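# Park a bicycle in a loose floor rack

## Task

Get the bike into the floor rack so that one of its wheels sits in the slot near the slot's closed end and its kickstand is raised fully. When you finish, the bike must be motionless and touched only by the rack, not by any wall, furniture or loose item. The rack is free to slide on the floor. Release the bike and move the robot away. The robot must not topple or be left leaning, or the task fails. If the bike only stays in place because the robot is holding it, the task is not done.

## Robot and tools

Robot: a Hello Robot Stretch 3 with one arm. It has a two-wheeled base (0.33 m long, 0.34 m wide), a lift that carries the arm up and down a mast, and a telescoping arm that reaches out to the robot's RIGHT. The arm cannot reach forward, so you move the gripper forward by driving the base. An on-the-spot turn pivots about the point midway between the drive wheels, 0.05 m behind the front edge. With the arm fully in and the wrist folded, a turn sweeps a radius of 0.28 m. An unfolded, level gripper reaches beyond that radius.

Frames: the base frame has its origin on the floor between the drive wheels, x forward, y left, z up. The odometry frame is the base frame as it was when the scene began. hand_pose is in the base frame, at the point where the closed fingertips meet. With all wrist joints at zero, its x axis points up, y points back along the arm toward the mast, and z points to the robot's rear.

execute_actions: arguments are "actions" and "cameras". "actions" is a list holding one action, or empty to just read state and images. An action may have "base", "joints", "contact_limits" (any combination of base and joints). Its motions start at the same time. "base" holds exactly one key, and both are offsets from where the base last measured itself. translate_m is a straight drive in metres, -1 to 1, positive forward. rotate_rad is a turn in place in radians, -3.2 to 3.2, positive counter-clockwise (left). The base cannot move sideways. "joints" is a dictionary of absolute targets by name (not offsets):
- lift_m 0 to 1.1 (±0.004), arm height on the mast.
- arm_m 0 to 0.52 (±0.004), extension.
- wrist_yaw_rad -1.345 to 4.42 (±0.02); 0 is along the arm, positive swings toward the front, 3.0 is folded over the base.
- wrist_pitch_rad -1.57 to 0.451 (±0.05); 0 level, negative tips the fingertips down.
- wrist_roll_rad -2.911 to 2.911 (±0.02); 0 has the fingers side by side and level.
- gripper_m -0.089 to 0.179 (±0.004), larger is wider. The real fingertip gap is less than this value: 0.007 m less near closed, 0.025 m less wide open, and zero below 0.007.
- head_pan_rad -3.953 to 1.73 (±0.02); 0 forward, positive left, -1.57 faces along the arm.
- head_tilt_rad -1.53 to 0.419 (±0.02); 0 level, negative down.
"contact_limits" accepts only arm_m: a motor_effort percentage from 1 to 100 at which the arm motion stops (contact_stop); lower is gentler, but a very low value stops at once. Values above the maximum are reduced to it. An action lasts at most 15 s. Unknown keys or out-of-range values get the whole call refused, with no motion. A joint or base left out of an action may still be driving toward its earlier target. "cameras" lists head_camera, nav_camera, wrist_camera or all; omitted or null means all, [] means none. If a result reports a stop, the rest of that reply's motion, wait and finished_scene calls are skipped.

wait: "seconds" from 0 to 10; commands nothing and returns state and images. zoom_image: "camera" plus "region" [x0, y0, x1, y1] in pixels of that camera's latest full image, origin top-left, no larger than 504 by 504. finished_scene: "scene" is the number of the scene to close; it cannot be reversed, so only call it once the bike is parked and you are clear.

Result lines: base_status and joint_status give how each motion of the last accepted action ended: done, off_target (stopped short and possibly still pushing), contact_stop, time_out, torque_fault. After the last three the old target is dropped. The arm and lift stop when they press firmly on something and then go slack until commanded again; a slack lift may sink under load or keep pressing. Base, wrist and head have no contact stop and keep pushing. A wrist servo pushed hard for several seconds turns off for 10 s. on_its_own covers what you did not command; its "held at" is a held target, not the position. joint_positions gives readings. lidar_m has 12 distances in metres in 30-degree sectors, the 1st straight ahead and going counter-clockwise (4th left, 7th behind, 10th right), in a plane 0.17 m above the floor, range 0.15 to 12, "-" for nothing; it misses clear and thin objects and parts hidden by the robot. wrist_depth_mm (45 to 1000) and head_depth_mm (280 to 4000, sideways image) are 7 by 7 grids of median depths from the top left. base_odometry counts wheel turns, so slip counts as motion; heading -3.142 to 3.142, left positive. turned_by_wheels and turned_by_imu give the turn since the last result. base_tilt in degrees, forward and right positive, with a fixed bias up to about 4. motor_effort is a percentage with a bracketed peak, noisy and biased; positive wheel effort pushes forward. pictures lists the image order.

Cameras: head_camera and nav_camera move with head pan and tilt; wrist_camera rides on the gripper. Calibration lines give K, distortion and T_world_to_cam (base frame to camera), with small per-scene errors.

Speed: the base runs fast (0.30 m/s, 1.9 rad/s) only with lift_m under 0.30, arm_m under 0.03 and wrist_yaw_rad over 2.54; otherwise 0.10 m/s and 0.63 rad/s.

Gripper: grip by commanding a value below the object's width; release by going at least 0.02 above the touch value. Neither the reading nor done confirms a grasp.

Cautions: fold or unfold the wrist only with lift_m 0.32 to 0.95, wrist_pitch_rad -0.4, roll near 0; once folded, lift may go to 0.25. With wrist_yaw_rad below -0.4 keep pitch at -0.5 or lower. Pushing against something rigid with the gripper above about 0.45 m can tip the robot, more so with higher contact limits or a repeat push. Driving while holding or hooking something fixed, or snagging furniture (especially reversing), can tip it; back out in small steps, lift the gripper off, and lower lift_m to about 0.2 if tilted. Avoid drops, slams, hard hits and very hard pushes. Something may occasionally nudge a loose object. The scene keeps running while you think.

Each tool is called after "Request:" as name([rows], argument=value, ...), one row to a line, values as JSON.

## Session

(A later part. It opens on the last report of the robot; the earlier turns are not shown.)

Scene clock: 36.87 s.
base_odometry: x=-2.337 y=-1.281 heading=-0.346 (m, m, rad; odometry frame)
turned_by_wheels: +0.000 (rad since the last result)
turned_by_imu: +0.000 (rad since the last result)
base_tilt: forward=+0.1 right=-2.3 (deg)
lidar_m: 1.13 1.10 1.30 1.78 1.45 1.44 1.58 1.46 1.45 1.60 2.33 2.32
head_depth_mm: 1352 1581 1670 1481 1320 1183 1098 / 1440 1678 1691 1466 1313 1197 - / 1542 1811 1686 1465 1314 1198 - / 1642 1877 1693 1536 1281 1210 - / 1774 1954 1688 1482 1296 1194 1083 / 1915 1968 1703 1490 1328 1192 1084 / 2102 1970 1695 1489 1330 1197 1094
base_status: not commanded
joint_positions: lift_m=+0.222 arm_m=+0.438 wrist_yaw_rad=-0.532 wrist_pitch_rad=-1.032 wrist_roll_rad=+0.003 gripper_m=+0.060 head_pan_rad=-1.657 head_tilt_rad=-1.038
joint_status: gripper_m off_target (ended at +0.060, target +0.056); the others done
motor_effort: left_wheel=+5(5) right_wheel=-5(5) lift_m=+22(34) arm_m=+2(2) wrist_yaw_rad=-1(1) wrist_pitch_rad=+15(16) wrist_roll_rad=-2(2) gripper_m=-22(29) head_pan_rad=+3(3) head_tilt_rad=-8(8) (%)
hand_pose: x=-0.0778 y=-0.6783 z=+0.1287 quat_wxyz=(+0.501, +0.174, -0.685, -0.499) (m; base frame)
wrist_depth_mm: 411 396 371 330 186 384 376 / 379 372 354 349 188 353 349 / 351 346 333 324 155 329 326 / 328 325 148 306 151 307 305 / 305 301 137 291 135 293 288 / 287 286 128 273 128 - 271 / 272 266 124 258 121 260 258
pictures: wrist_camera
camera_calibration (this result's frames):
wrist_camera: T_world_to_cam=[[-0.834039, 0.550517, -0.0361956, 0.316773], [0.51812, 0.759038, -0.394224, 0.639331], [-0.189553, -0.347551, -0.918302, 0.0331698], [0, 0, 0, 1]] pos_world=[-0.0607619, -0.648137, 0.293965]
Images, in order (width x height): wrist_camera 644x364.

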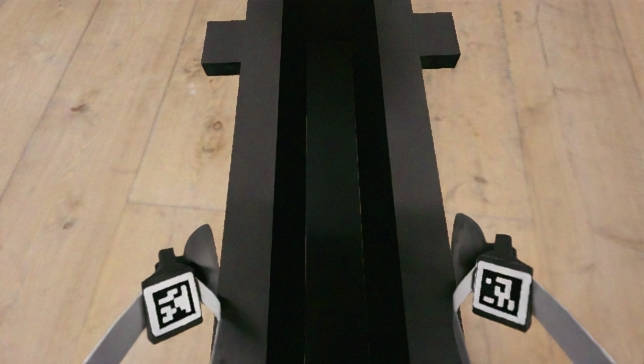

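Request:
execute_actions([
  {"joints": {"gripper_m": 0.122}},
], cameras=[])

Request:
execute_actions([
  {"joints": {"wrist_pitch_rad": -0.86, "lift_m": 0.196}},
], cameras=["wrist_camera"])

Request:
execute_actions([
  {"joints": {"gripper_m": 0.062}},
], cameras=["wrist_camera"])

Scene clock: 38.30 s.
base_odometry: x=-2.337 y=-1.281 heading=-0.346 (m, m, rad; odometry frame)
turned_by_wheels: +0.000 (rad since the last result)
turned_by_imu: +0.000 (rad since the last result)
base_tilt: forward=+0.1 right=-2.3 (deg)
lidar_m: 1.13 1.10 1.30 1.78 1.45 1.44 1.59 1.46 1.45 1.60 2.33 2.32
head_depth_mm: 1361 1562 1683 1473 1316 1181 1091 / 1431 1685 1668 1484 1311 1194 - / 1536 1822 1675 1451 1319 1203 - / 1648 1875 1675 1529 1286 1204 - / 1786 1945 1682 1476 1309 1201 1088 / 1927 1991 1684 1487 1330 1200 1095 / 2113 1979 1693 1500 1326 1196 1089
base_status: not commanded
joint_positions: lift_m=+0.222 arm_m=+0.438 wrist_yaw_rad=-0.532 wrist_pitch_rad=-1.013 wrist_roll_rad=+0.003 gripper_m=+0.122 head_pan_rad=-1.657 head_tilt_rad=-1.038
joint_status: all done
motor_effort: left_wheel=+5(5) right_wheel=-4(5) lift_m=+22(22) arm_m=+2(2) wrist_yaw_rad=-1(1) wrist_pitch_rad=+6(14) wrist_roll_rad=-2(2) gripper_m=+0(75) head_pan_rad=+3(3) head_tilt_rad=-7(8) (%)
hand_pose: x=-0.0800 y=-0.6820 z=+0.1308 quat_wxyz=(+0.506, +0.168, -0.687, -0.494) (m; base frame)
wrist_depth_mm: 418 413 397 327 357 392 384 / 385 383 362 355 187 358 355 / 354 352 340 332 159 333 329 / 330 327 316 309 151 311 308 / 308 307 139 292 138 297 291 / 290 288 130 275 129 - 273 / 272 265 124 260 122 259 257
pictures: none
No camera images: the call's "cameras" was empty. Leave "cameras" out to get every camera's image.

Scene clock: 39.33 s.
base_odometry: x=-2.337 y=-1.281 heading=-0.346 (m, m, rad; odometry frame)
turned_by_wheels: +0.000 (rad since the last result)
turned_by_imu: +0.000 (rad since the last result)
base_tilt: forward=+0.1 right=-2.3 (deg)
lidar_m: 1.13 1.10 1.30 1.78 1.45 1.44 1.59 1.46 1.45 1.60 2.34 2.32
head_depth_mm: 1355 1558 1664 1470 1315 1185 1087 / 1450 1694 1680 1478 1304 1192 - / 1542 1837 1682 1442 1316 1212 - / 1659 1868 1682 1533 1283 1215 - / 1772 1949 1671 1486 1304 1199 1090 / 1925 1959 1682 1476 1336 1189 1082 / 2089 1954 1693 1486 1329 1202 1094
base_status: not commanded
joint_positions: lift_m=+0.196 arm_m=+0.438 wrist_yaw_rad=-0.534 wrist_pitch_rad=-0.855 wrist_roll_rad=+0.002 gripper_m=+0.122 head_pan_rad=-1.657 head_tilt_rad=-1.038
joint_status: all done
motor_effort: left_wheel=+4(5) right_wheel=-2(4) lift_m=+17(23) arm_m=+2(2) wrist_yaw_rad=+1(1) wrist_pitch_rad=-3(6) wrist_roll_rad=-1(2) gripper_m=-4(4) head_pan_rad=+3(3) head_tilt_rad=-8(7) (%)
hand_pose: x=-0.0979 y=-0.7118 z=+0.1259 quat_wxyz=(+0.543, +0.113, -0.698, -0.453) (m; base frame)
wrist_depth_mm: 511 501 489 284 452 458 449 / 443 434 419 328 194 403 398 / 389 388 362 352 196 360 357 / 348 346 329 320 154 325 320 / 315 314 138 295 134 301 293 / 290 290 124 272 124 - 270 / 267 258 116 251 114 249 250
pictures: wrist_camera
camera_calibration (this result's frames):
wrist_camera: T_world_to_cam=[[-0.836908, 0.545553, -0.0442409, 0.315597], [0.476586, 0.686583, -0.549062, 0.637942], [-0.269168, -0.480599, -0.83461, -0.0978134], [0, 0, 0, 1]] pos_world=[-0.0662368, -0.657184, 0.282596]
Images, in order (width x height): wrist_camera 644x364.

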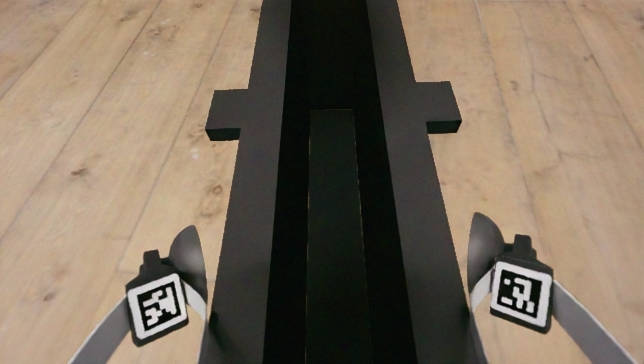

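Scene clock: 40.43 s.
base_odometry: x=-2.337 y=-1.281 heading=-0.346 (m, m, rad; odometry frame)
turned_by_wheels: +0.000 (rad since the last result)
turned_by_imu: +0.000 (rad since the last result)
base_tilt: forward=+0.1 right=-2.3 (deg)
lidar_m: 1.13 1.10 1.31 1.78 1.45 1.45 1.59 1.46 1.45 1.60 2.34 2.32
head_depth_mm: 1359 1566 1675 1468 1319 1186 1089 / 1443 1676 1688 1476 1317 1196 - / 1533 1809 1683 1444 1322 1204 - / 1652 1876 1686 1523 1285 1214 - / 1769 1954 1694 1485 1301 1192 1089 / 1942 1974 1685 1481 1328 1196 1090 / 2101 1959 1691 1484 1325 1197 1093
base_status: not commanded
joint_positions: lift_m=+0.196 arm_m=+0.438 wrist_yaw_rad=-0.534 wrist_pitch_rad=-0.855 wrist_roll_rad=+0.002 gripper_m=+0.063 head_pan_rad=-1.657 head_tilt_rad=-1.038
joint_status: all done
motor_effort: left_wheel=+4(4) right_wheel=-2(2) lift_m=+17(17) arm_m=+2(2) wrist_yaw_rad=+1(1) wrist_pitch_rad=-3(3) wrist_roll_rad=-1(1) gripper_m=-26(99) head_pan_rad=+3(3) head_tilt_rad=-8(8) (%)
hand_pose: x=-0.0979 y=-0.7118 z=+0.1259 quat_wxyz=(+0.543, +0.113, -0.698, -0.453) (m; base frame)
wrist_depth_mm: 508 500 485 284 454 459 455 / 440 432 416 330 195 403 398 / 390 381 360 352 196 363 356 / 351 345 327 322 154 326 320 / 315 313 137 296 134 304 294 / 288 290 124 273 124 - 270 / 268 258 116 252 114 249 250
pictures: wrist_camera
camera_calibration (this result's frames):
wrist_camera: T_world_to_cam=[[-0.836892, 0.545577, -0.04424, 0.315611], [0.476605, 0.68657, -0.549063, 0.637934], [-0.269182, -0.480591, -0.834609, -0.0978092], [0, 0, 0, 1]] pos_world=[-0.0662389, -0.657183, 0.282596]
Images, in order (width x height): wrist_camera 644x364.

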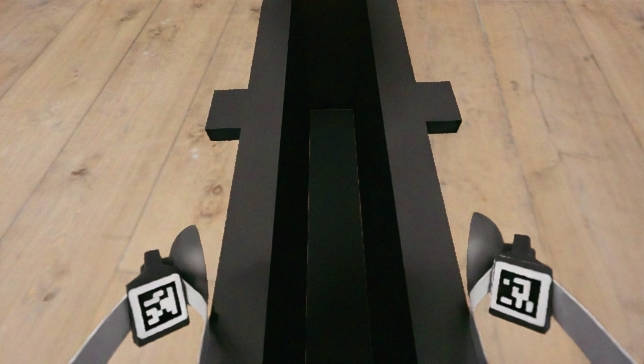

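Request:
execute_actions([
  {"joints": {"gripper_m": 0.17}},
], cameras=[])

Request:
execute_actions([
  {"base": {"translate_m": -0.048}, "joints": {"wrist_pitch_rad": -1.3, "lift_m": 0.246, "arm_m": 0.52}},
], cameras=["wrist_camera"])

Scene clock: 42.57 s.
base_odometry: x=-2.337 y=-1.281 heading=-0.347 (m, m, rad; odometry frame)
turned_by_wheels: +0.000 (rad since the last result)
turned_by_imu: +0.000 (rad since the last result)
base_tilt: forward=+0.1 right=-2.3 (deg)
lidar_m: 1.13 1.10 1.30 1.78 1.45 1.44 1.59 1.46 1.45 1.60 2.34 2.32
head_depth_mm: 1353 1584 1667 1478 1315 1191 1090 / 1449 1683 1677 1482 1316 1187 - / 1535 1816 1690 1464 1324 1210 - / 1647 1863 1690 1530 1285 1210 - / 1783 1950 1689 1484 1308 1193 1091 / 1939 1946 1696 1490 1329 1196 1089 / 2120 1959 1689 1497 1325 1195 1084
base_status: not commanded
joint_positions: lift_m=+0.196 arm_m=+0.438 wrist_yaw_rad=-0.534 wrist_pitch_rad=-0.864 wrist_roll_rad=+0.002 gripper_m=+0.170 head_pan_rad=-1.657 head_tilt_rad=-1.038
joint_status: all done
motor_effort: left_wheel=+3(4) right_wheel=-2(2) lift_m=+22(23) arm_m=+2(2) wrist_yaw_rad=+1(1) wrist_pitch_rad=+2(3) wrist_roll_rad=-1(1) gripper_m=+0(82) head_pan_rad=+3(3) head_tilt_rad=-8(8) (%)
hand_pose: x=-0.0969 y=-0.7101 z=+0.1244 quat_wxyz=(+0.541, +0.116, -0.698, -0.456) (m; base frame)
wrist_depth_mm: 495 482 468 285 434 452 440 / 429 425 398 330 191 400 390 / 385 378 357 347 163 353 350 / 345 342 151 315 147 322 318 / 312 312 136 293 131 296 290 / 288 282 125 269 122 271 271 / - 259 113 249 112 248 243
pictures: none
No camera images: the call's "cameras" was empty. Leave "cameras" out to get every camera's image.

Scene clock: 44.37 s.
base_odometry: x=-2.383 y=-1.265 heading=-0.346 (m, m, rad; odometry frame)
turned_by_wheels: +0.000 (rad since the last result)
turned_by_imu: +0.000 (rad since the last result)
base_tilt: forward=+0.1 right=-2.4 (deg)
lidar_m: 1.17 1.14 1.34 1.73 1.42 1.41 1.55 1.43 1.42 1.57 2.38 2.36
head_depth_mm: 1322 1532 1662 1477 1317 1191 1099 / 1408 1652 1679 1480 1315 1192 - / 1506 1788 1682 1472 1317 1212 - / 1631 1892 1680 1351 1304 1217 - / 1754 1917 1700 1485 1282 1191 1084 / 1891 1972 1683 1496 1326 1199 1090 / 2083 1965 1686 1490 1326 1202 1091
base_status: done
joint_positions: lift_m=+0.246 arm_m=+0.519 wrist_yaw_rad=-0.534 wrist_pitch_rad=-1.297 wrist_roll_rad=+0.002 gripper_m=+0.170 head_pan_rad=-1.657 head_tilt_rad=-1.038
joint_status: all done
joint sent to its limit — the command would take arm_m past its upper limit, so that joint was sent only as far as its limit.
motor_effort: left_wheel=+4(6) right_wheel=-2(9) lift_m=+31(33) arm_m=+3(3) wrist_yaw_rad=+1(0) wrist_pitch_rad=-2(3) wrist_roll_rad=-1(1) gripper_m=+0(0) head_pan_rad=+3(3) head_tilt_rad=-7(8) (%)
hand_pose: x=-0.0450 y=-0.7030 z=+0.1313 quat_wxyz=(+0.430, +0.263, -0.656, -0.561) (m; base frame)
wrist_depth_mm: 326 321 299 311 153 311 311 / 314 316 311 305 144 307 304 / 311 309 142 298 140 299 298 / 303 303 139 292 138 293 290 / 298 295 137 288 135 288 284 / 291 289 134 282 132 284 279 / - 283 131 278 129 276 274
pictures: wrist_camera
camera_calibration (this result's frames):
wrist_camera: T_world_to_cam=[[-0.829215, 0.558527, -0.0212108, 0.361709], [0.555627, 0.8196, -0.139766, 0.652994], [-0.060679, -0.127682, -0.989957, 0.202987], [0, 0, 0, 1]] pos_world=[-0.0505694, -0.7113, 0.299887]
Images, in order (width x height): wrist_camera 644x364.

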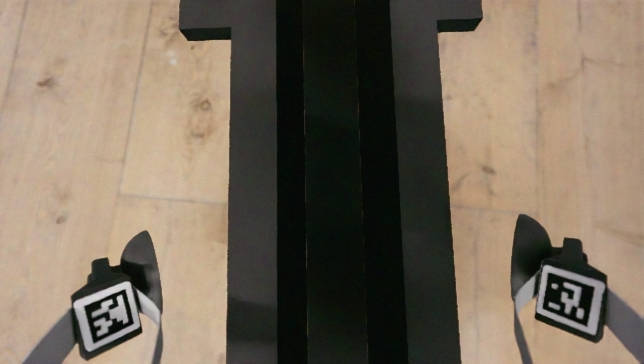

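Request:
execute_actions([
  {"joints": {"gripper_m": 0.056, "lift_m": 0.251}},
], cameras=["wrist_camera"])

Scene clock: 46.20 s.
base_odometry: x=-2.383 y=-1.265 heading=-0.346 (m, m, rad; odometry frame)
turned_by_wheels: +0.000 (rad since the last result)
turned_by_imu: +0.000 (rad since the last result)
base_tilt: forward=+0.1 right=-2.2 (deg)
lidar_m: 1.17 1.14 1.34 1.74 1.42 1.41 1.55 1.43 1.42 1.57 2.37 2.35
head_depth_mm: 1329 1523 1665 1486 1320 1180 1099 / 1407 1658 1688 1473 1315 1184 - / 1502 1779 1688 1481 1317 1210 - / 1614 1879 1704 1368 1302 1211 - / 1734 1926 1691 1484 1282 1203 1088 / 1891 1959 1694 1496 1316 1195 1090 / 2079 1976 1696 1495 1336 1191 1094
base_status: not commanded
joint_positions: lift_m=+0.251 arm_m=+0.519 wrist_yaw_rad=-0.534 wrist_pitch_rad=-1.307 wrist_roll_rad=+0.002 gripper_m=+0.057 head_pan_rad=-1.657 head_tilt_rad=-1.038
joint_status: all done
motor_effort: left_wheel=+2(4) right_wheel=+1(4) lift_m=+31(32) arm_m=+3(3) wrist_yaw_rad=+1(0) wrist_pitch_rad=+3(3) wrist_roll_rad=-1(1) gripper_m=-17(92) head_pan_rad=+3(4) head_tilt_rad=-8(8) (%)
hand_pose: x=-0.0438 y=-0.7009 z=+0.1359 quat_wxyz=(+0.427, +0.266, -0.655, -0.563) (m; base frame)
wrist_depth_mm: 327 322 150 313 149 311 314 / 316 316 148 307 146 311 306 / 313 309 145 300 145 301 301 / 307 304 142 296 147 297 294 / 300 299 139 290 137 292 289 / 295 293 136 286 135 287 286 / 288 285 134 282 133 281 281
pictures: wrist_camera
camera_calibration (this result's frames):
wrist_camera: T_world_to_cam=[[-0.82911, 0.558705, -0.0206403, 0.361724], [0.556295, 0.820724, -0.130186, 0.650738], [-0.0557953, -0.11942, -0.991275, 0.214027], [0, 0, 0, 1]] pos_world=[-0.0501508, -0.710614, 0.304342]
Images, in order (width x height): wrist_camera 644x364.

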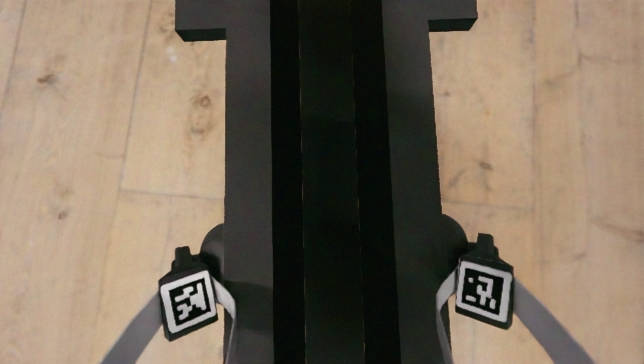

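Request:
execute_actions([
  {"base": {"rotate_rad": 1.404}, "joints": {"lift_m": 0.278, "arm_m": 0.34}},
], cameras=["wrist_camera", "head_camera"])

Scene clock: 49.90 s.
base_odometry: x=-2.383 y=-1.265 heading=+1.057 (m, m, rad; odometry frame)
turned_by_wheels: +1.404 (rad since the last result)
turned_by_imu: +1.425 (rad since the last result)
base_tilt: forward=+0.1 right=-2.3 (deg)
lidar_m: 1.99 1.46 1.41 1.46 1.48 1.42 1.48 2.01 0.66 0.27 0.27 1.14
head_depth_mm: 2117 1958 1687 1475 1312 1189 1093 / 2184 1966 1668 1487 1321 1194 - / 2221 1977 1681 1480 1322 1221 - / 2320 1957 1695 1501 1253 1177 - / 2363 1970 1688 1472 1326 1166 1094 / 2344 1958 1695 1483 1328 1198 1090 / 2329 1984 1600 1486 1333 1199 1089
base_status: done
joint_positions: lift_m=+0.277 arm_m=+0.340 wrist_yaw_rad=-0.534 wrist_pitch_rad=-1.314 wrist_roll_rad=+0.002 gripper_m=+0.057 head_pan_rad=-1.657 head_tilt_rad=-1.038
joint_status: all done
motor_effort: left_wheel=-2(12) right_wheel=+3(15) lift_m=+38(39) arm_m=-2(3) wrist_yaw_rad=+0(1) wrist_pitch_rad=+7(7) wrist_roll_rad=-1(1) gripper_m=-17(18) head_pan_rad=+2(3) head_tilt_rad=-8(8) (%)
hand_pose: x=-0.0428 y=-0.5210 z=+0.1622 quat_wxyz=(+0.425, +0.269, -0.654, -0.565) (m; base frame)
wrist_depth_mm: 352 348 151 311 149 340 338 / 346 340 148 306 146 332 332 / 336 339 145 302 145 328 326 / 333 331 142 297 148 328 321 / 323 324 139 294 138 318 317 / 321 321 137 287 136 312 311 / 318 314 135 281 133 305 305
pictures: head_camera (sideways: a quarter turn clockwise sets it upright), wrist_camera
camera_calibration (this result's frames):
head_camera: T_world_to_cam=[[0.0725982, 0.858906, -0.506961, 0.684342], [0.996592, -0.0824384, 0.00304546, -0.00168108], [-0.0391773, -0.505454, -0.861964, 1.08011], [0, 0, 0, 1]] pos_world=[-0.00569111, -0.0419809, 1.27795]
wrist_camera: T_world_to_cam=[[-0.829203, 0.558584, -0.0201383, 0.26241], [0.556525, 0.821725, -0.122671, 0.505262], [-0.0519741, -0.112927, -0.992243, 0.265389], [0, 0, 0, 1]] pos_world=[-0.049806, -0.531794, 0.330596]
Images, in order (width x height): head_camera 896x504, wrist_camera 644x364.

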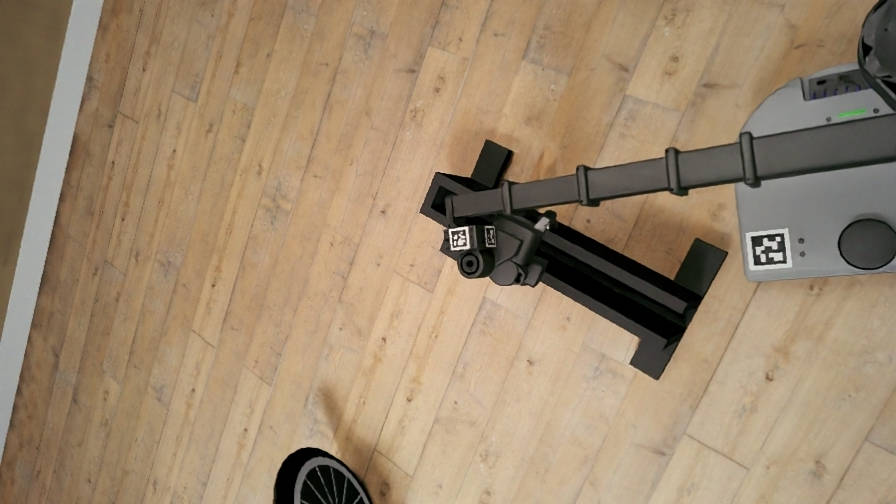

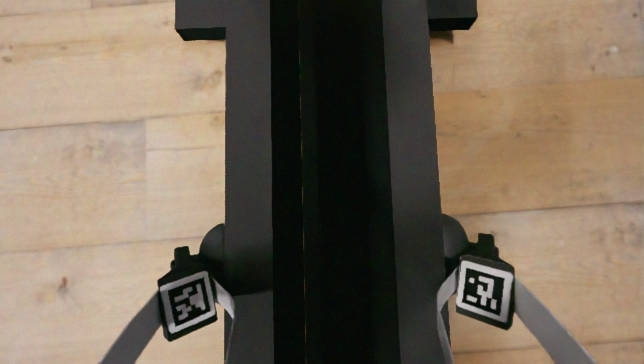

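Request:
execute_actions([
  {"base": {"translate_m": 0.5}, "joints": {"wrist_yaw_rad": 1.57, "head_pan_rad": -1.19, "head_tilt_rad": -0.85}},
], cameras=["wrist_camera", "head_camera"])

Scene clock: 56.57 s.
base_odometry: x=-2.137 y=-0.830 heading=+1.057 (m, m, rad; odometry frame)
turned_by_wheels: +0.000 (rad since the last result)
turned_by_imu: -0.002 (rad since the last result)
base_tilt: forward=+0.1 right=-2.3 (deg)
lidar_m: 1.64 1.20 1.16 1.20 1.64 1.85 1.93 2.62 0.45 0.44 0.46 0.93
head_depth_mm: 2643 2605 2063 1584 1435 1203 1060 / 2865 2633 2062 1423 1482 1076 1115 / 3164 2642 2068 1593 1431 1162 1108 / 3194 2651 2088 1393 1454 1195 1116 / 3003 2701 2082 1594 1453 1257 1112 / 2811 2688 2065 1351 1457 1268 1124 / 2619 2682 2092 1717 1425 1266 1120
base_status: done
joint_positions: lift_m=+0.277 arm_m=+0.340 wrist_yaw_rad=+1.568 wrist_pitch_rad=-1.314 wrist_roll_rad=-0.001 gripper_m=+0.057 head_pan_rad=-1.197 head_tilt_rad=-0.853
joint_status: all done
motor_effort: left_wheel=-3(5) right_wheel=+4(12) lift_m=+38(38) arm_m=-2(2) wrist_yaw_rad=+2(10) wrist_pitch_rad=+6(6) wrist_roll_rad=+1(3) gripper_m=-17(18) head_pan_rad=+3(29) head_tilt_rad=+1(23) (%)
hand_pose: x=+0.0203 y=-0.4855 z=+0.1622 quat_wxyz=(+0.702, +0.701, -0.090, +0.090) (m; base frame)
wrist_depth_mm: 355 350 153 318 170 338 335 / 344 345 149 309 148 334 332 / 338 340 147 302 145 328 325 / 333 331 143 297 147 323 317 / 330 326 140 291 138 318 313 / 322 320 137 287 136 309 308 / 318 315 135 283 133 306 302
pictures: head_camera (sideways: a quarter turn clockwise sets it upright), wrist_camera
camera_calibration (this result's frames):
head_camera: T_world_to_cam=[[-0.276647, 0.701651, -0.656622, 0.881455], [0.929539, 0.368716, 0.00237029, -0.000393711], [0.24377, -0.6097, -0.754216, 0.938299], [0, 0, 0, 1]] pos_world=[0.0154881, -0.046248, 1.28646]
wrist_camera: T_world_to_cam=[[-0.0583654, -0.998108, -0.0193201, -0.476678], [-0.99061, 0.060302, -0.1227, 0.102726], [0.123633, 0.0119773, -0.992256, 0.329754], [0, 0, 0, 1]] pos_world=[0.0331718, -0.48592, 0.330596]
Images, in order (width x height): head_camera 896x504, wrist_camera 644x364.

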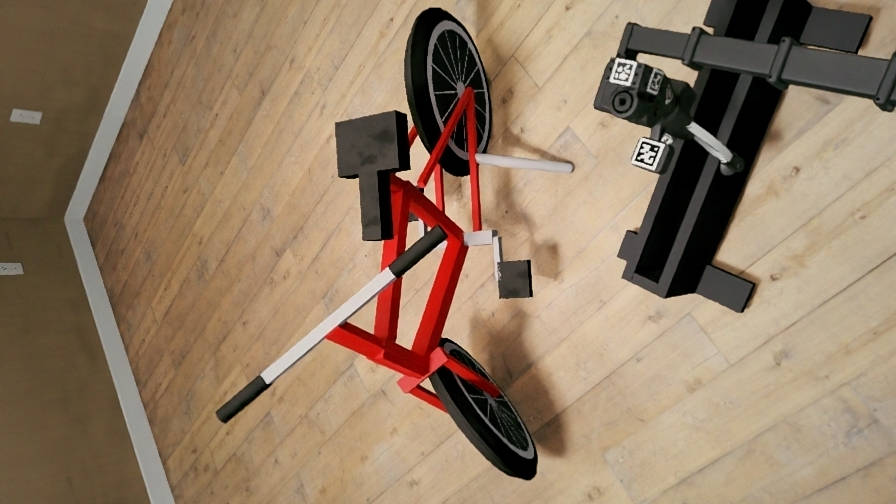

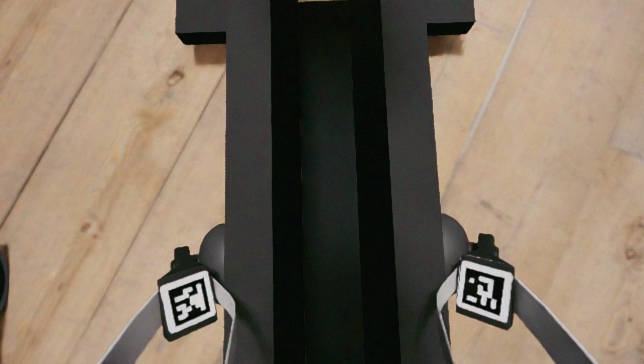

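Request:
zoom_image(camera="head_camera", region=[380, 0, 600, 310])

Request:
zoom_image(camera="head_camera", region=[300, 280, 580, 500])

Region (380, 0, 600, 310) of head_camera's 896x504 image, scaled by 1.626, with more detail than that image has; it fills the left 358 columns of this view, and the rest is white.

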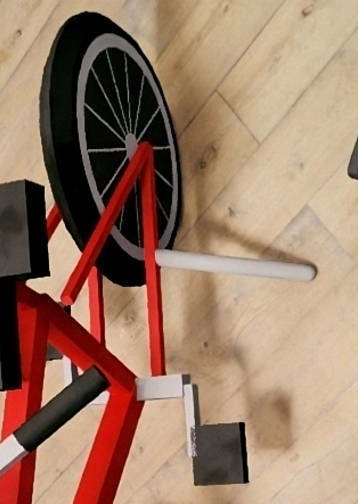

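Region (300, 280, 580, 500) of head_camera's 896x504 image, scaled by 1.800, with more detail than that image has; it fills the top 396 rows of this view, and the rest is white.

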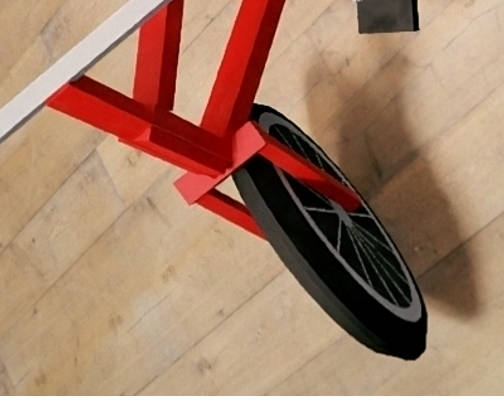

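Request:
execute_actions([
  {"base": {"translate_m": 0.95}, "joints": {"arm_m": 0.23, "head_pan_rad": -1.95, "head_tilt_rad": -1.0}},
], cameras=["wrist_camera", "head_camera"])

Scene clock: 68.60 s.
base_odometry: x=-1.670 y=-0.002 heading=+1.057 (m, m, rad; odometry frame)
turned_by_wheels: +0.000 (rad since the last result)
turned_by_imu: -0.002 (rad since the last result)
base_tilt: forward=+0.1 right=-2.3 (deg)
lidar_m: 0.96 0.71 0.69 0.71 0.97 2.63 2.77 3.20 0.34 0.33 0.35 2.08
head_depth_mm: 2580 1443 1714 1523 1341 1196 1104 / 2555 1969 1546 1493 1349 1197 - / 2570 2034 1466 1534 1350 1194 - / 2560 2058 1764 1244 1351 1168 - / 2606 2094 1779 1536 1400 1153 1091 / 2571 2062 1787 1542 1358 1119 1097 / 2614 2140 1794 1534 1360 1120 1080
base_status: done
joint_positions: lift_m=+0.277 arm_m=+0.230 wrist_yaw_rad=+1.568 wrist_pitch_rad=-1.316 wrist_roll_rad=-0.001 gripper_m=+0.057 head_pan_rad=-1.943 head_tilt_rad=-0.987
joint_status: all done
motor_effort: left_wheel=-3(6) right_wheel=+4(11) lift_m=+38(38) arm_m=-2(3) wrist_yaw_rad=+1(1) wrist_pitch_rad=+7(7) wrist_roll_rad=+1(1) gripper_m=-17(18) head_pan_rad=-3(35) head_tilt_rad=-8(27) (%)
hand_pose: x=+0.0200 y=-0.3756 z=+0.1622 quat_wxyz=(+0.702, +0.701, -0.090, +0.089) (m; base frame)
wrist_depth_mm: 356 350 148 305 145 339 337 / 346 345 144 302 143 334 331 / 339 341 142 298 144 326 325 / 337 334 141 295 146 323 317 / 335 329 139 292 137 317 314 / - 320 137 289 136 310 311 / - 315 135 284 135 307 305
pictures: head_camera (sideways: a quarter turn clockwise sets it upright), wrist_camera
camera_calibration (this result's frames):
head_camera: T_world_to_cam=[[0.302567, 0.778714, -0.549598, 0.738483], [0.932791, -0.360407, 0.00287118, -0.00106519], [-0.195843, -0.513529, -0.835424, 1.04657], [0, 0, 0, 1]] pos_world=[-0.0174844, -0.0380093, 1.2802]
wrist_camera: T_world_to_cam=[[-0.058339, -0.998111, -0.0192545, -0.366937], [-0.990757, 0.0602536, -0.121535, 0.0955884], [0.122466, 0.0119863, -0.9924, 0.328476], [0, 0, 0, 1]] pos_world=[0.0330712, -0.37594, 0.330532]
Images, in order (width x height): head_camera 896x504, wrist_camera 644x364.

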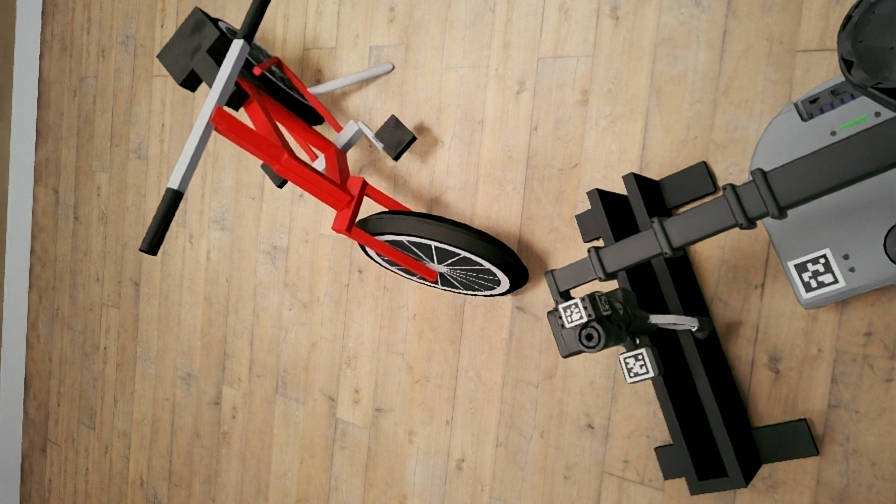

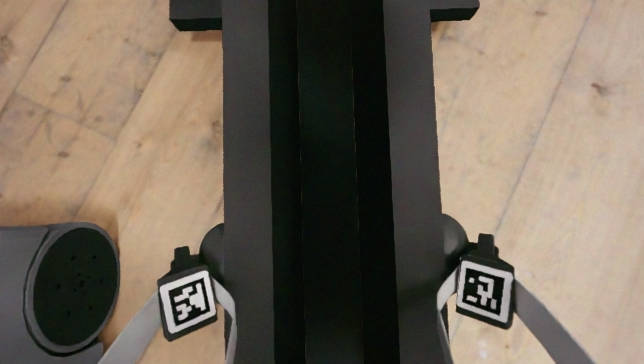

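Request:
zoom_image(camera="head_camera", region=[320, 160, 560, 320])

Request:
zoom_image(camera="head_camera", region=[130, 0, 430, 260])

Region (320, 160, 560, 320) of head_camera's 896x504 image, scaled by 2.100, with more detail than that image has.

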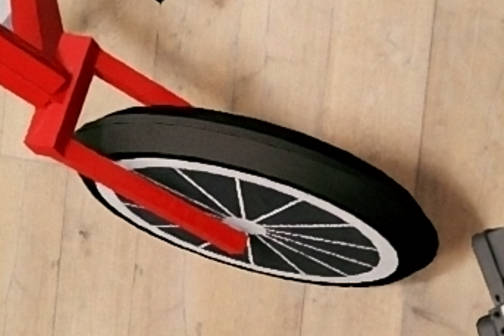

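Region (130, 0, 430, 260) of head_camera's 896x504 image, scaled by 1.680, with more detail than that image has; it fills the top 437 rows of this view, and the rest is white.

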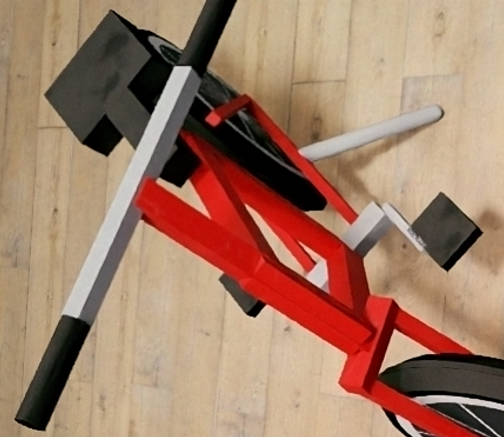

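Request:
execute_actions([
  {"base": {"rotate_rad": 0.456}, "joints": {"arm_m": 0.46, "head_pan_rad": -2.2, "head_tilt_rad": -0.95, "lift_m": 0.268}},
], cameras=["wrist_camera", "head_camera"])

Scene clock: 72.13 s.
base_odometry: x=-1.670 y=-0.002 heading=+1.513 (m, m, rad; odometry frame)
turned_by_wheels: +0.456 (rad since the last result)
turned_by_imu: +0.463 (rad since the last result)
base_tilt: forward=+0.1 right=-2.3 (deg)
lidar_m: 0.73 0.69 0.70 0.91 2.11 2.74 3.22 0.62 0.57 0.56 0.59 1.03
head_depth_mm: 2590 2214 1372 1498 1368 1210 1131 / 2689 2138 1826 1501 1369 1216 1126 / 2730 2221 1854 1287 1347 1209 - / 2790 2200 1858 1590 1387 1252 - / 2800 2221 1861 1580 1294 1201 1112 / 2784 2212 1845 1571 1226 1228 1095 / 2750 2249 1843 1572 1202 1189 1097
base_status: done
joint_positions: lift_m=+0.268 arm_m=+0.460 wrist_yaw_rad=+1.569 wrist_pitch_rad=-1.314 wrist_roll_rad=+0.000 gripper_m=+0.057 head_pan_rad=-2.193 head_tilt_rad=-0.952
joint_status: all done
motor_effort: left_wheel=-3(10) right_wheel=+4(12) lift_m=+30(33) arm_m=+3(4) wrist_yaw_rad=+2(1) wrist_pitch_rad=+6(8) wrist_roll_rad=+0(1) gripper_m=-18(17) head_pan_rad=-3(17) head_tilt_rad=+1(8) (%)
hand_pose: x=+0.0203 y=-0.6050 z=+0.1526 quat_wxyz=(+0.702, +0.701, -0.091, +0.090) (m; base frame)
wrist_depth_mm: 343 339 149 311 147 330 326 / 337 335 146 305 145 324 319 / 330 329 144 301 144 318 317 / 325 323 141 296 146 313 309 / 319 315 139 290 138 306 305 / 313 312 137 287 136 303 299 / 309 306 135 283 134 294 294
pictures: head_camera (sideways: a quarter turn clockwise sets it upright), wrist_camera
camera_calibration (this result's frames):
head_camera: T_world_to_cam=[[0.474025, 0.663228, -0.579163, 0.775953], [0.814693, -0.579886, 0.00274245, -0.000177319], [-0.334029, -0.47314, -0.815207, 1.02113], [0, 0, 0, 1]] pos_world=[-0.0265903, -0.0316009, 1.28183]
wrist_camera: T_world_to_cam=[[-0.0590005, -0.998065, -0.0196355, -0.596024], [-0.990536, 0.0609746, -0.122966, 0.109267], [0.123926, 0.0121946, -0.992217, 0.321733], [0, 0, 0, 1]] pos_world=[0.0331957, -0.605456, 0.320962]
Images, in order (width x height): head_camera 896x504, wrist_camera 644x364.

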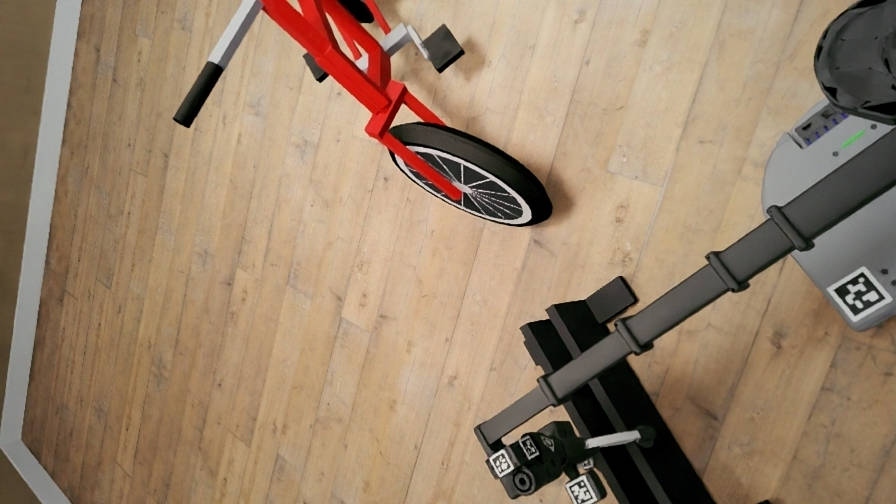

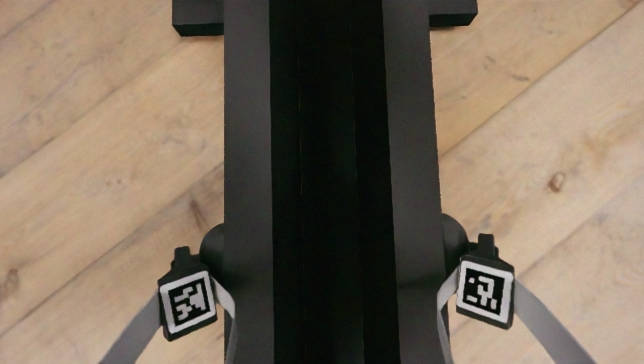

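Request:
zoom_image(camera="head_camera", region=[350, 70, 570, 240])

Request:
zoom_image(camera="head_camera", region=[490, 260, 730, 504])

Region (350, 70, 570, 240) of head_camera's 896x504 image, scaled by 2.291, with more detail than that image has; it fills the top 389 rows of this view, and the rest is white.

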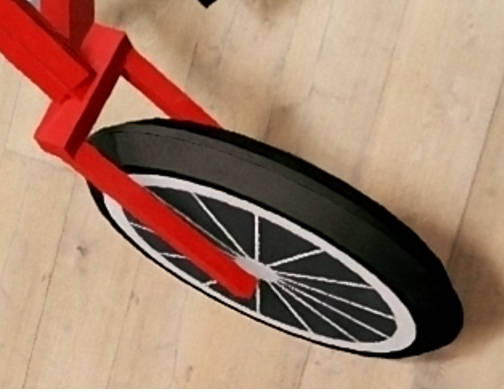

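Region (490, 260, 730, 504) of head_camera's 896x504 image, scaled by 2.066, with more detail than that image has; it fills the left 496 columns of this view, and the rest is white.

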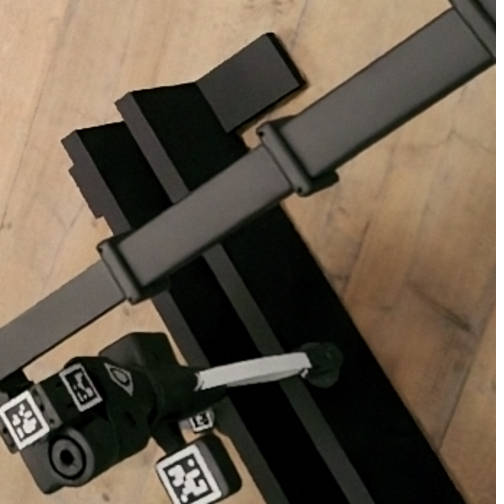

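Request:
execute_actions([
  {"joints": {"arm_m": 0.48, "wrist_yaw_rad": 1.604, "lift_m": 0.251}},
], cameras=["wrist_camera", "head_camera"])

Scene clock: 73.87 s.
base_odometry: x=-1.670 y=-0.002 heading=+1.513 (m, m, rad; odometry frame)
turned_by_wheels: +0.000 (rad since the last result)
turned_by_imu: +0.000 (rad since the last result)
base_tilt: forward=+0.1 right=-2.3 (deg)
lidar_m: 0.73 0.69 0.70 0.91 2.11 2.73 3.26 0.62 0.62 2.21 2.08 1.03
head_depth_mm: 2573 2187 1381 1500 1363 1214 1126 / 2661 2171 1832 1512 1369 1216 1126 / 2717 2210 1834 1288 1351 1212 - / 2805 2193 1837 1563 1365 1237 - / 2806 2226 1828 1577 1322 1202 1106 / 2823 2230 1846 1565 1252 1223 1094 / 2788 2239 1847 1617 1201 1199 1100
base_status: not commanded
joint_positions: lift_m=+0.251 arm_m=+0.480 wrist_yaw_rad=+1.604 wrist_pitch_rad=-1.315 wrist_roll_rad=-0.001 gripper_m=+0.057 head_pan_rad=-2.193 head_tilt_rad=-0.952
joint_status: all done
motor_effort: left_wheel=-3(4) right_wheel=+5(5) lift_m=+29(30) arm_m=+3(2) wrist_yaw_rad=+0(5) wrist_pitch_rad=+7(8) wrist_roll_rad=+0(1) gripper_m=-18(17) head_pan_rad=-3(3) head_tilt_rad=+2(1) (%)
hand_pose: x=+0.0200 y=-0.6236 z=+0.1356 quat_wxyz=(+0.700, +0.702, -0.078, +0.102) (m; base frame)
wrist_depth_mm: 324 321 150 311 147 309 309 / 318 315 147 309 145 305 303 / 312 311 144 301 145 300 298 / 308 303 142 295 140 295 293 / 301 302 139 290 137 290 286 / 294 294 137 285 135 285 282 / 291 289 135 282 133 280 277
pictures: head_camera (sideways: a quarter turn clockwise sets it upright), wrist_camera
camera_calibration (this result's frames):
head_camera: T_world_to_cam=[[0.474031, 0.663223, -0.579163, 0.775954], [0.814687, -0.579894, 0.00274244, -0.000177282], [-0.334034, -0.473137, -0.815207, 1.02113], [0, 0, 0, 1]] pos_world=[-0.0265906, -0.0316006, 1.28183]
wrist_camera: T_world_to_cam=[[-0.0237878, -0.999528, -0.0194297, -0.616533], [-0.992218, 0.0259809, -0.12177, 0.0860398], [0.122217, 0.0163819, -0.992368, 0.307808], [0, 0, 0, 1]] pos_world=[0.0330848, -0.62352, 0.303957]
Images, in order (width x height): head_camera 896x504, wrist_camera 644x364.

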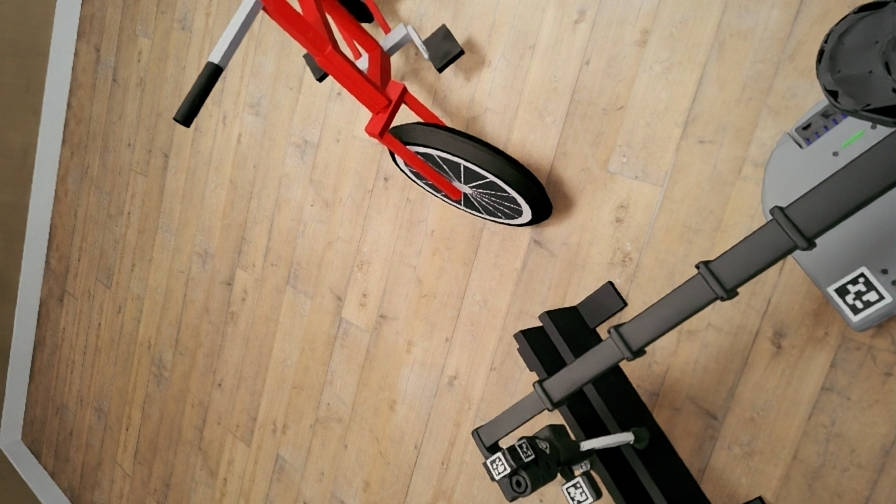

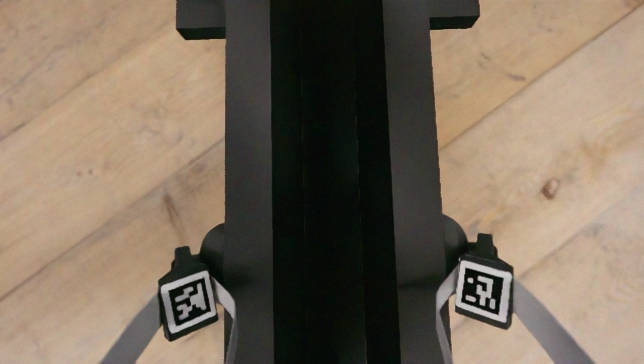

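Request:
execute_actions([
  {"joints": {"gripper_m": 0.145, "lift_m": 0.249}},
], cameras=["wrist_camera"])

Request:
execute_actions([
  {"base": {"translate_m": -0.52}, "joints": {"lift_m": 0.82, "head_pan_rad": -1.75, "head_tilt_rad": -1.0, "wrist_pitch_rad": -1.2}},
], cameras=["wrist_camera", "head_camera", "nav_camera"])

Scene clock: 75.67 s.
base_odometry: x=-1.670 y=-0.002 heading=+1.513 (m, m, rad; odometry frame)
turned_by_wheels: +0.000 (rad since the last result)
turned_by_imu: +0.000 (rad since the last result)
base_tilt: forward=+0.1 right=-2.3 (deg)
lidar_m: 0.73 0.69 0.70 0.91 2.10 2.74 3.27 0.62 0.62 2.21 2.09 1.03
head_depth_mm: 2611 2188 1376 1508 1354 1209 1124 / 2684 2174 1851 1498 1373 1215 1123 / 2680 2215 1845 1278 1352 1213 - / 2797 2212 1831 1570 1368 1238 - / 2807 2203 1851 1581 1320 1205 1106 / 2787 2241 1842 1577 1252 1218 1100 / 2771 2200 1856 1597 1203 1196 1100
base_status: not commanded
joint_positions: lift_m=+0.249 arm_m=+0.480 wrist_yaw_rad=+1.604 wrist_pitch_rad=-1.308 wrist_roll_rad=-0.001 gripper_m=+0.145 head_pan_rad=-2.193 head_tilt_rad=-0.952
joint_status: all done
motor_effort: left_wheel=-4(5) right_wheel=+5(10) lift_m=+25(28) arm_m=+3(3) wrist_yaw_rad=+0(0) wrist_pitch_rad=+3(7) wrist_roll_rad=+0(0) gripper_m=+0(80) head_pan_rad=-3(3) head_tilt_rad=+1(0) (%)
hand_pose: x=+0.0220 y=-0.6235 z=+0.1341 quat_wxyz=(+0.700, +0.702, -0.081, +0.104) (m; base frame)
wrist_depth_mm: 325 323 150 312 149 313 311 / 321 318 148 307 146 307 303 / 314 311 145 301 143 300 297 / 306 306 142 295 145 294 294 / 302 300 140 290 138 290 286 / 295 - 136 287 135 286 283 / 291 286 134 281 132 279 279
pictures: wrist_camera
camera_calibration (this result's frames):
wrist_camera: T_world_to_cam=[[-0.0236418, -0.999523, -0.0198633, -0.616395], [-0.991254, 0.0260172, -0.129375, 0.0888095], [0.12983, 0.0166309, -0.991397, 0.305935], [0, 0, 0, 1]] pos_world=[0.0337407, -0.6235, 0.302549]
Images, in order (width x height): wrist_camera 644x364.

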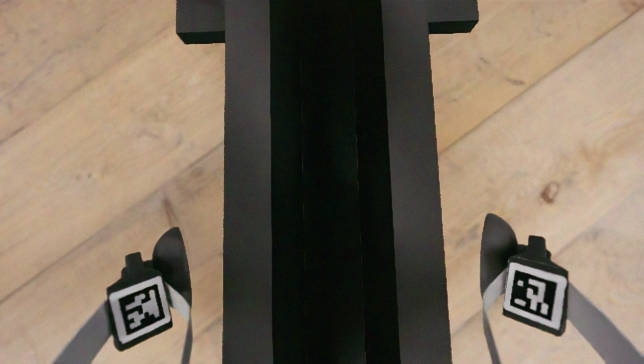

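Scene clock: 82.23 s.
base_odometry: x=-1.700 y=-0.521 heading=+1.513 (m, m, rad; odometry frame)
turned_by_wheels: +0.000 (rad since the last result)
turned_by_imu: +0.002 (rad since the last result)
base_tilt: forward=+0.1 right=-2.3 (deg)
lidar_m: 1.18 1.12 1.14 1.48 2.39 2.44 2.82 0.79 0.53 0.44 2.37 1.69
head_depth_mm: 2487 2059 1759 1276 - - 1075 / 2561 2092 1799 - - 1190 - / 2582 2204 - 1510 1327 1206 - / 2739 2049 1751 1535 1288 1211 - / - 2059 1762 1534 1325 1209 1089 / 2458 2159 1780 1541 1350 1209 1095 / 2350 2131 1785 1548 1275 1212 1095
base_status: done
joint_positions: lift_m=+0.820 arm_m=+0.480 wrist_yaw_rad=+1.604 wrist_pitch_rad=-1.209 wrist_roll_rad=-0.001 gripper_m=+0.145 head_pan_rad=-1.757 head_tilt_rad=-0.987
joint_status: all done
motor_effort: left_wheel=-3(10) right_wheel=+4(6) lift_m=+31(32) arm_m=+3(3) wrist_yaw_rad=+1(1) wrist_pitch_rad=+4(3) wrist_roll_rad=+0(0) gripper_m=+0(1) head_pan_rad=+4(28) head_tilt_rad=-8(16) (%)
hand_pose: x=+0.0467 y=-0.6227 z=+0.7103 quat_wxyz=(+0.694, +0.697, -0.115, +0.139) (m; base frame)
wrist_depth_mm: - - - 978 972 963 981 / 969 977 968 936 929 931 916 / 956 919 925 916 914 886 893 / 899 897 896 894 865 871 856 / 869 877 862 862 851 847 814 / - - 597 737 827 823 833 / - 804 534 603 781 779 781
pictures: head_camera (sideways: a quarter turn clockwise sets it upright), nav_camera (sideways: a quarter turn counterclockwise sets it upright), wrist_camera
camera_calibration (this result's frames):
head_camera: T_world_to_cam=[[0.15328, 0.821248, -0.549597, 0.739392], [0.983365, -0.181616, 0.00287119, -0.0013737], [-0.0974576, -0.540895, -0.835425, 1.04597], [0, 0, 0, 1]] pos_world=[-0.0100455, -0.0417164, 1.2802]
nav_camera: T_world_to_cam=[[-0.159014, -0.808786, 0.566197, -0.692058], [-0.982797, 0.184246, -0.012828, 0.0732156], [-0.0939442, -0.558497, -0.82417, 1.03302], [0, 0, 0, 1]] pos_world=[0.0589551, 0.00371974, 1.24416]
wrist_camera: T_world_to_cam=[[-0.0213352, -0.999452, -0.0253047, -0.599758], [-0.97373, 0.0265121, -0.226156, 0.256103], [0.226703, 0.0198148, -0.973762, 0.858924], [0, 0, 0, 1]] pos_world=[0.0418583, -0.623239, 0.87913]
Images, in order (width x height): head_camera 896x504, nav_camera 672x504, wrist_camera 644x364.

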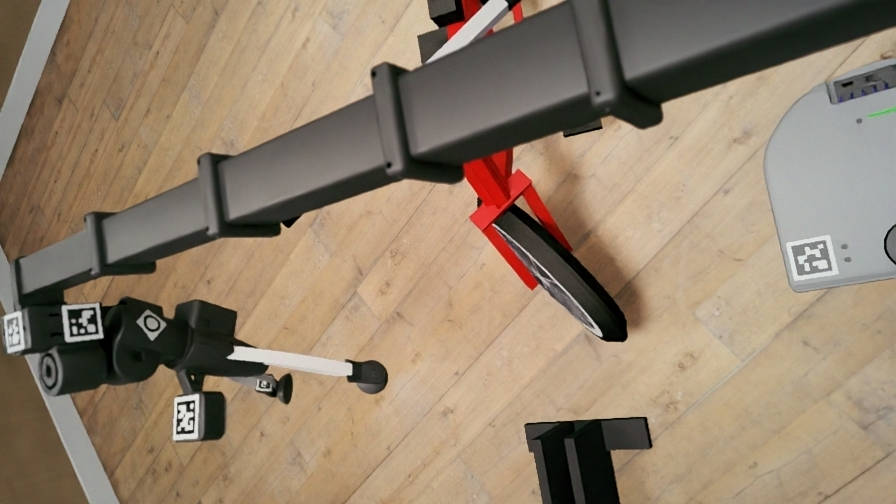

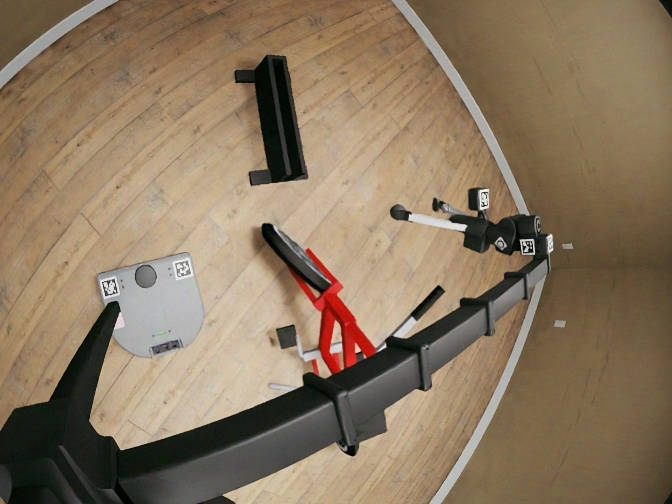

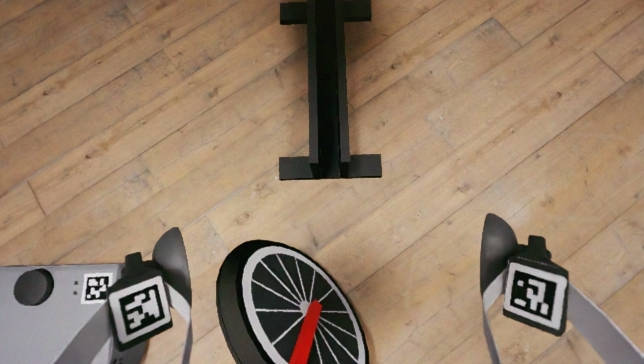

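Request:
zoom_image(camera="wrist_camera", region=[200, 130, 420, 364])

Request:
zoom_image(camera="nav_camera", region=[250, 210, 470, 410])

Region (200, 130, 420, 364) of wrist_camera's 644x364 image, scaled by 2.154; it fills the left 474 columns of this view, and the rest is white.

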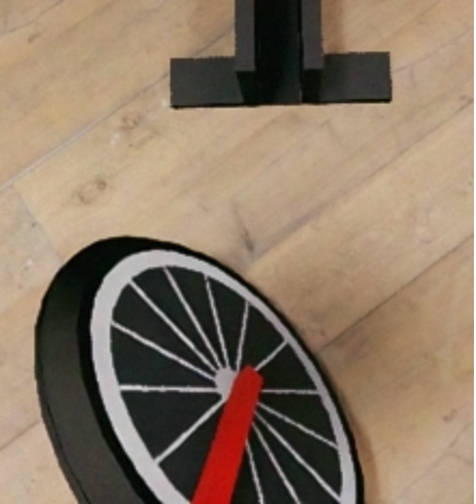

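Region (250, 210, 470, 410) of nav_camera's 672x504 image, scaled by 2.291, with more detail than that image has; it fills the top 458 rows of this view, and the rest is white.

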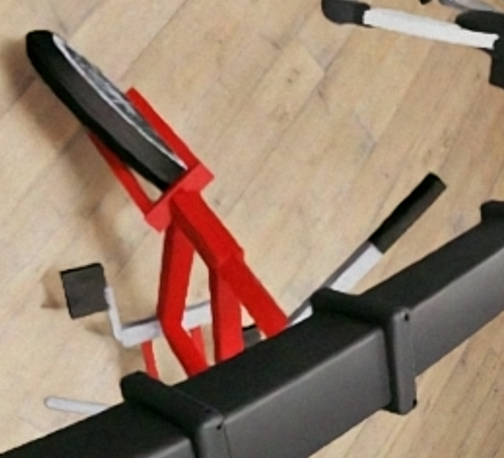

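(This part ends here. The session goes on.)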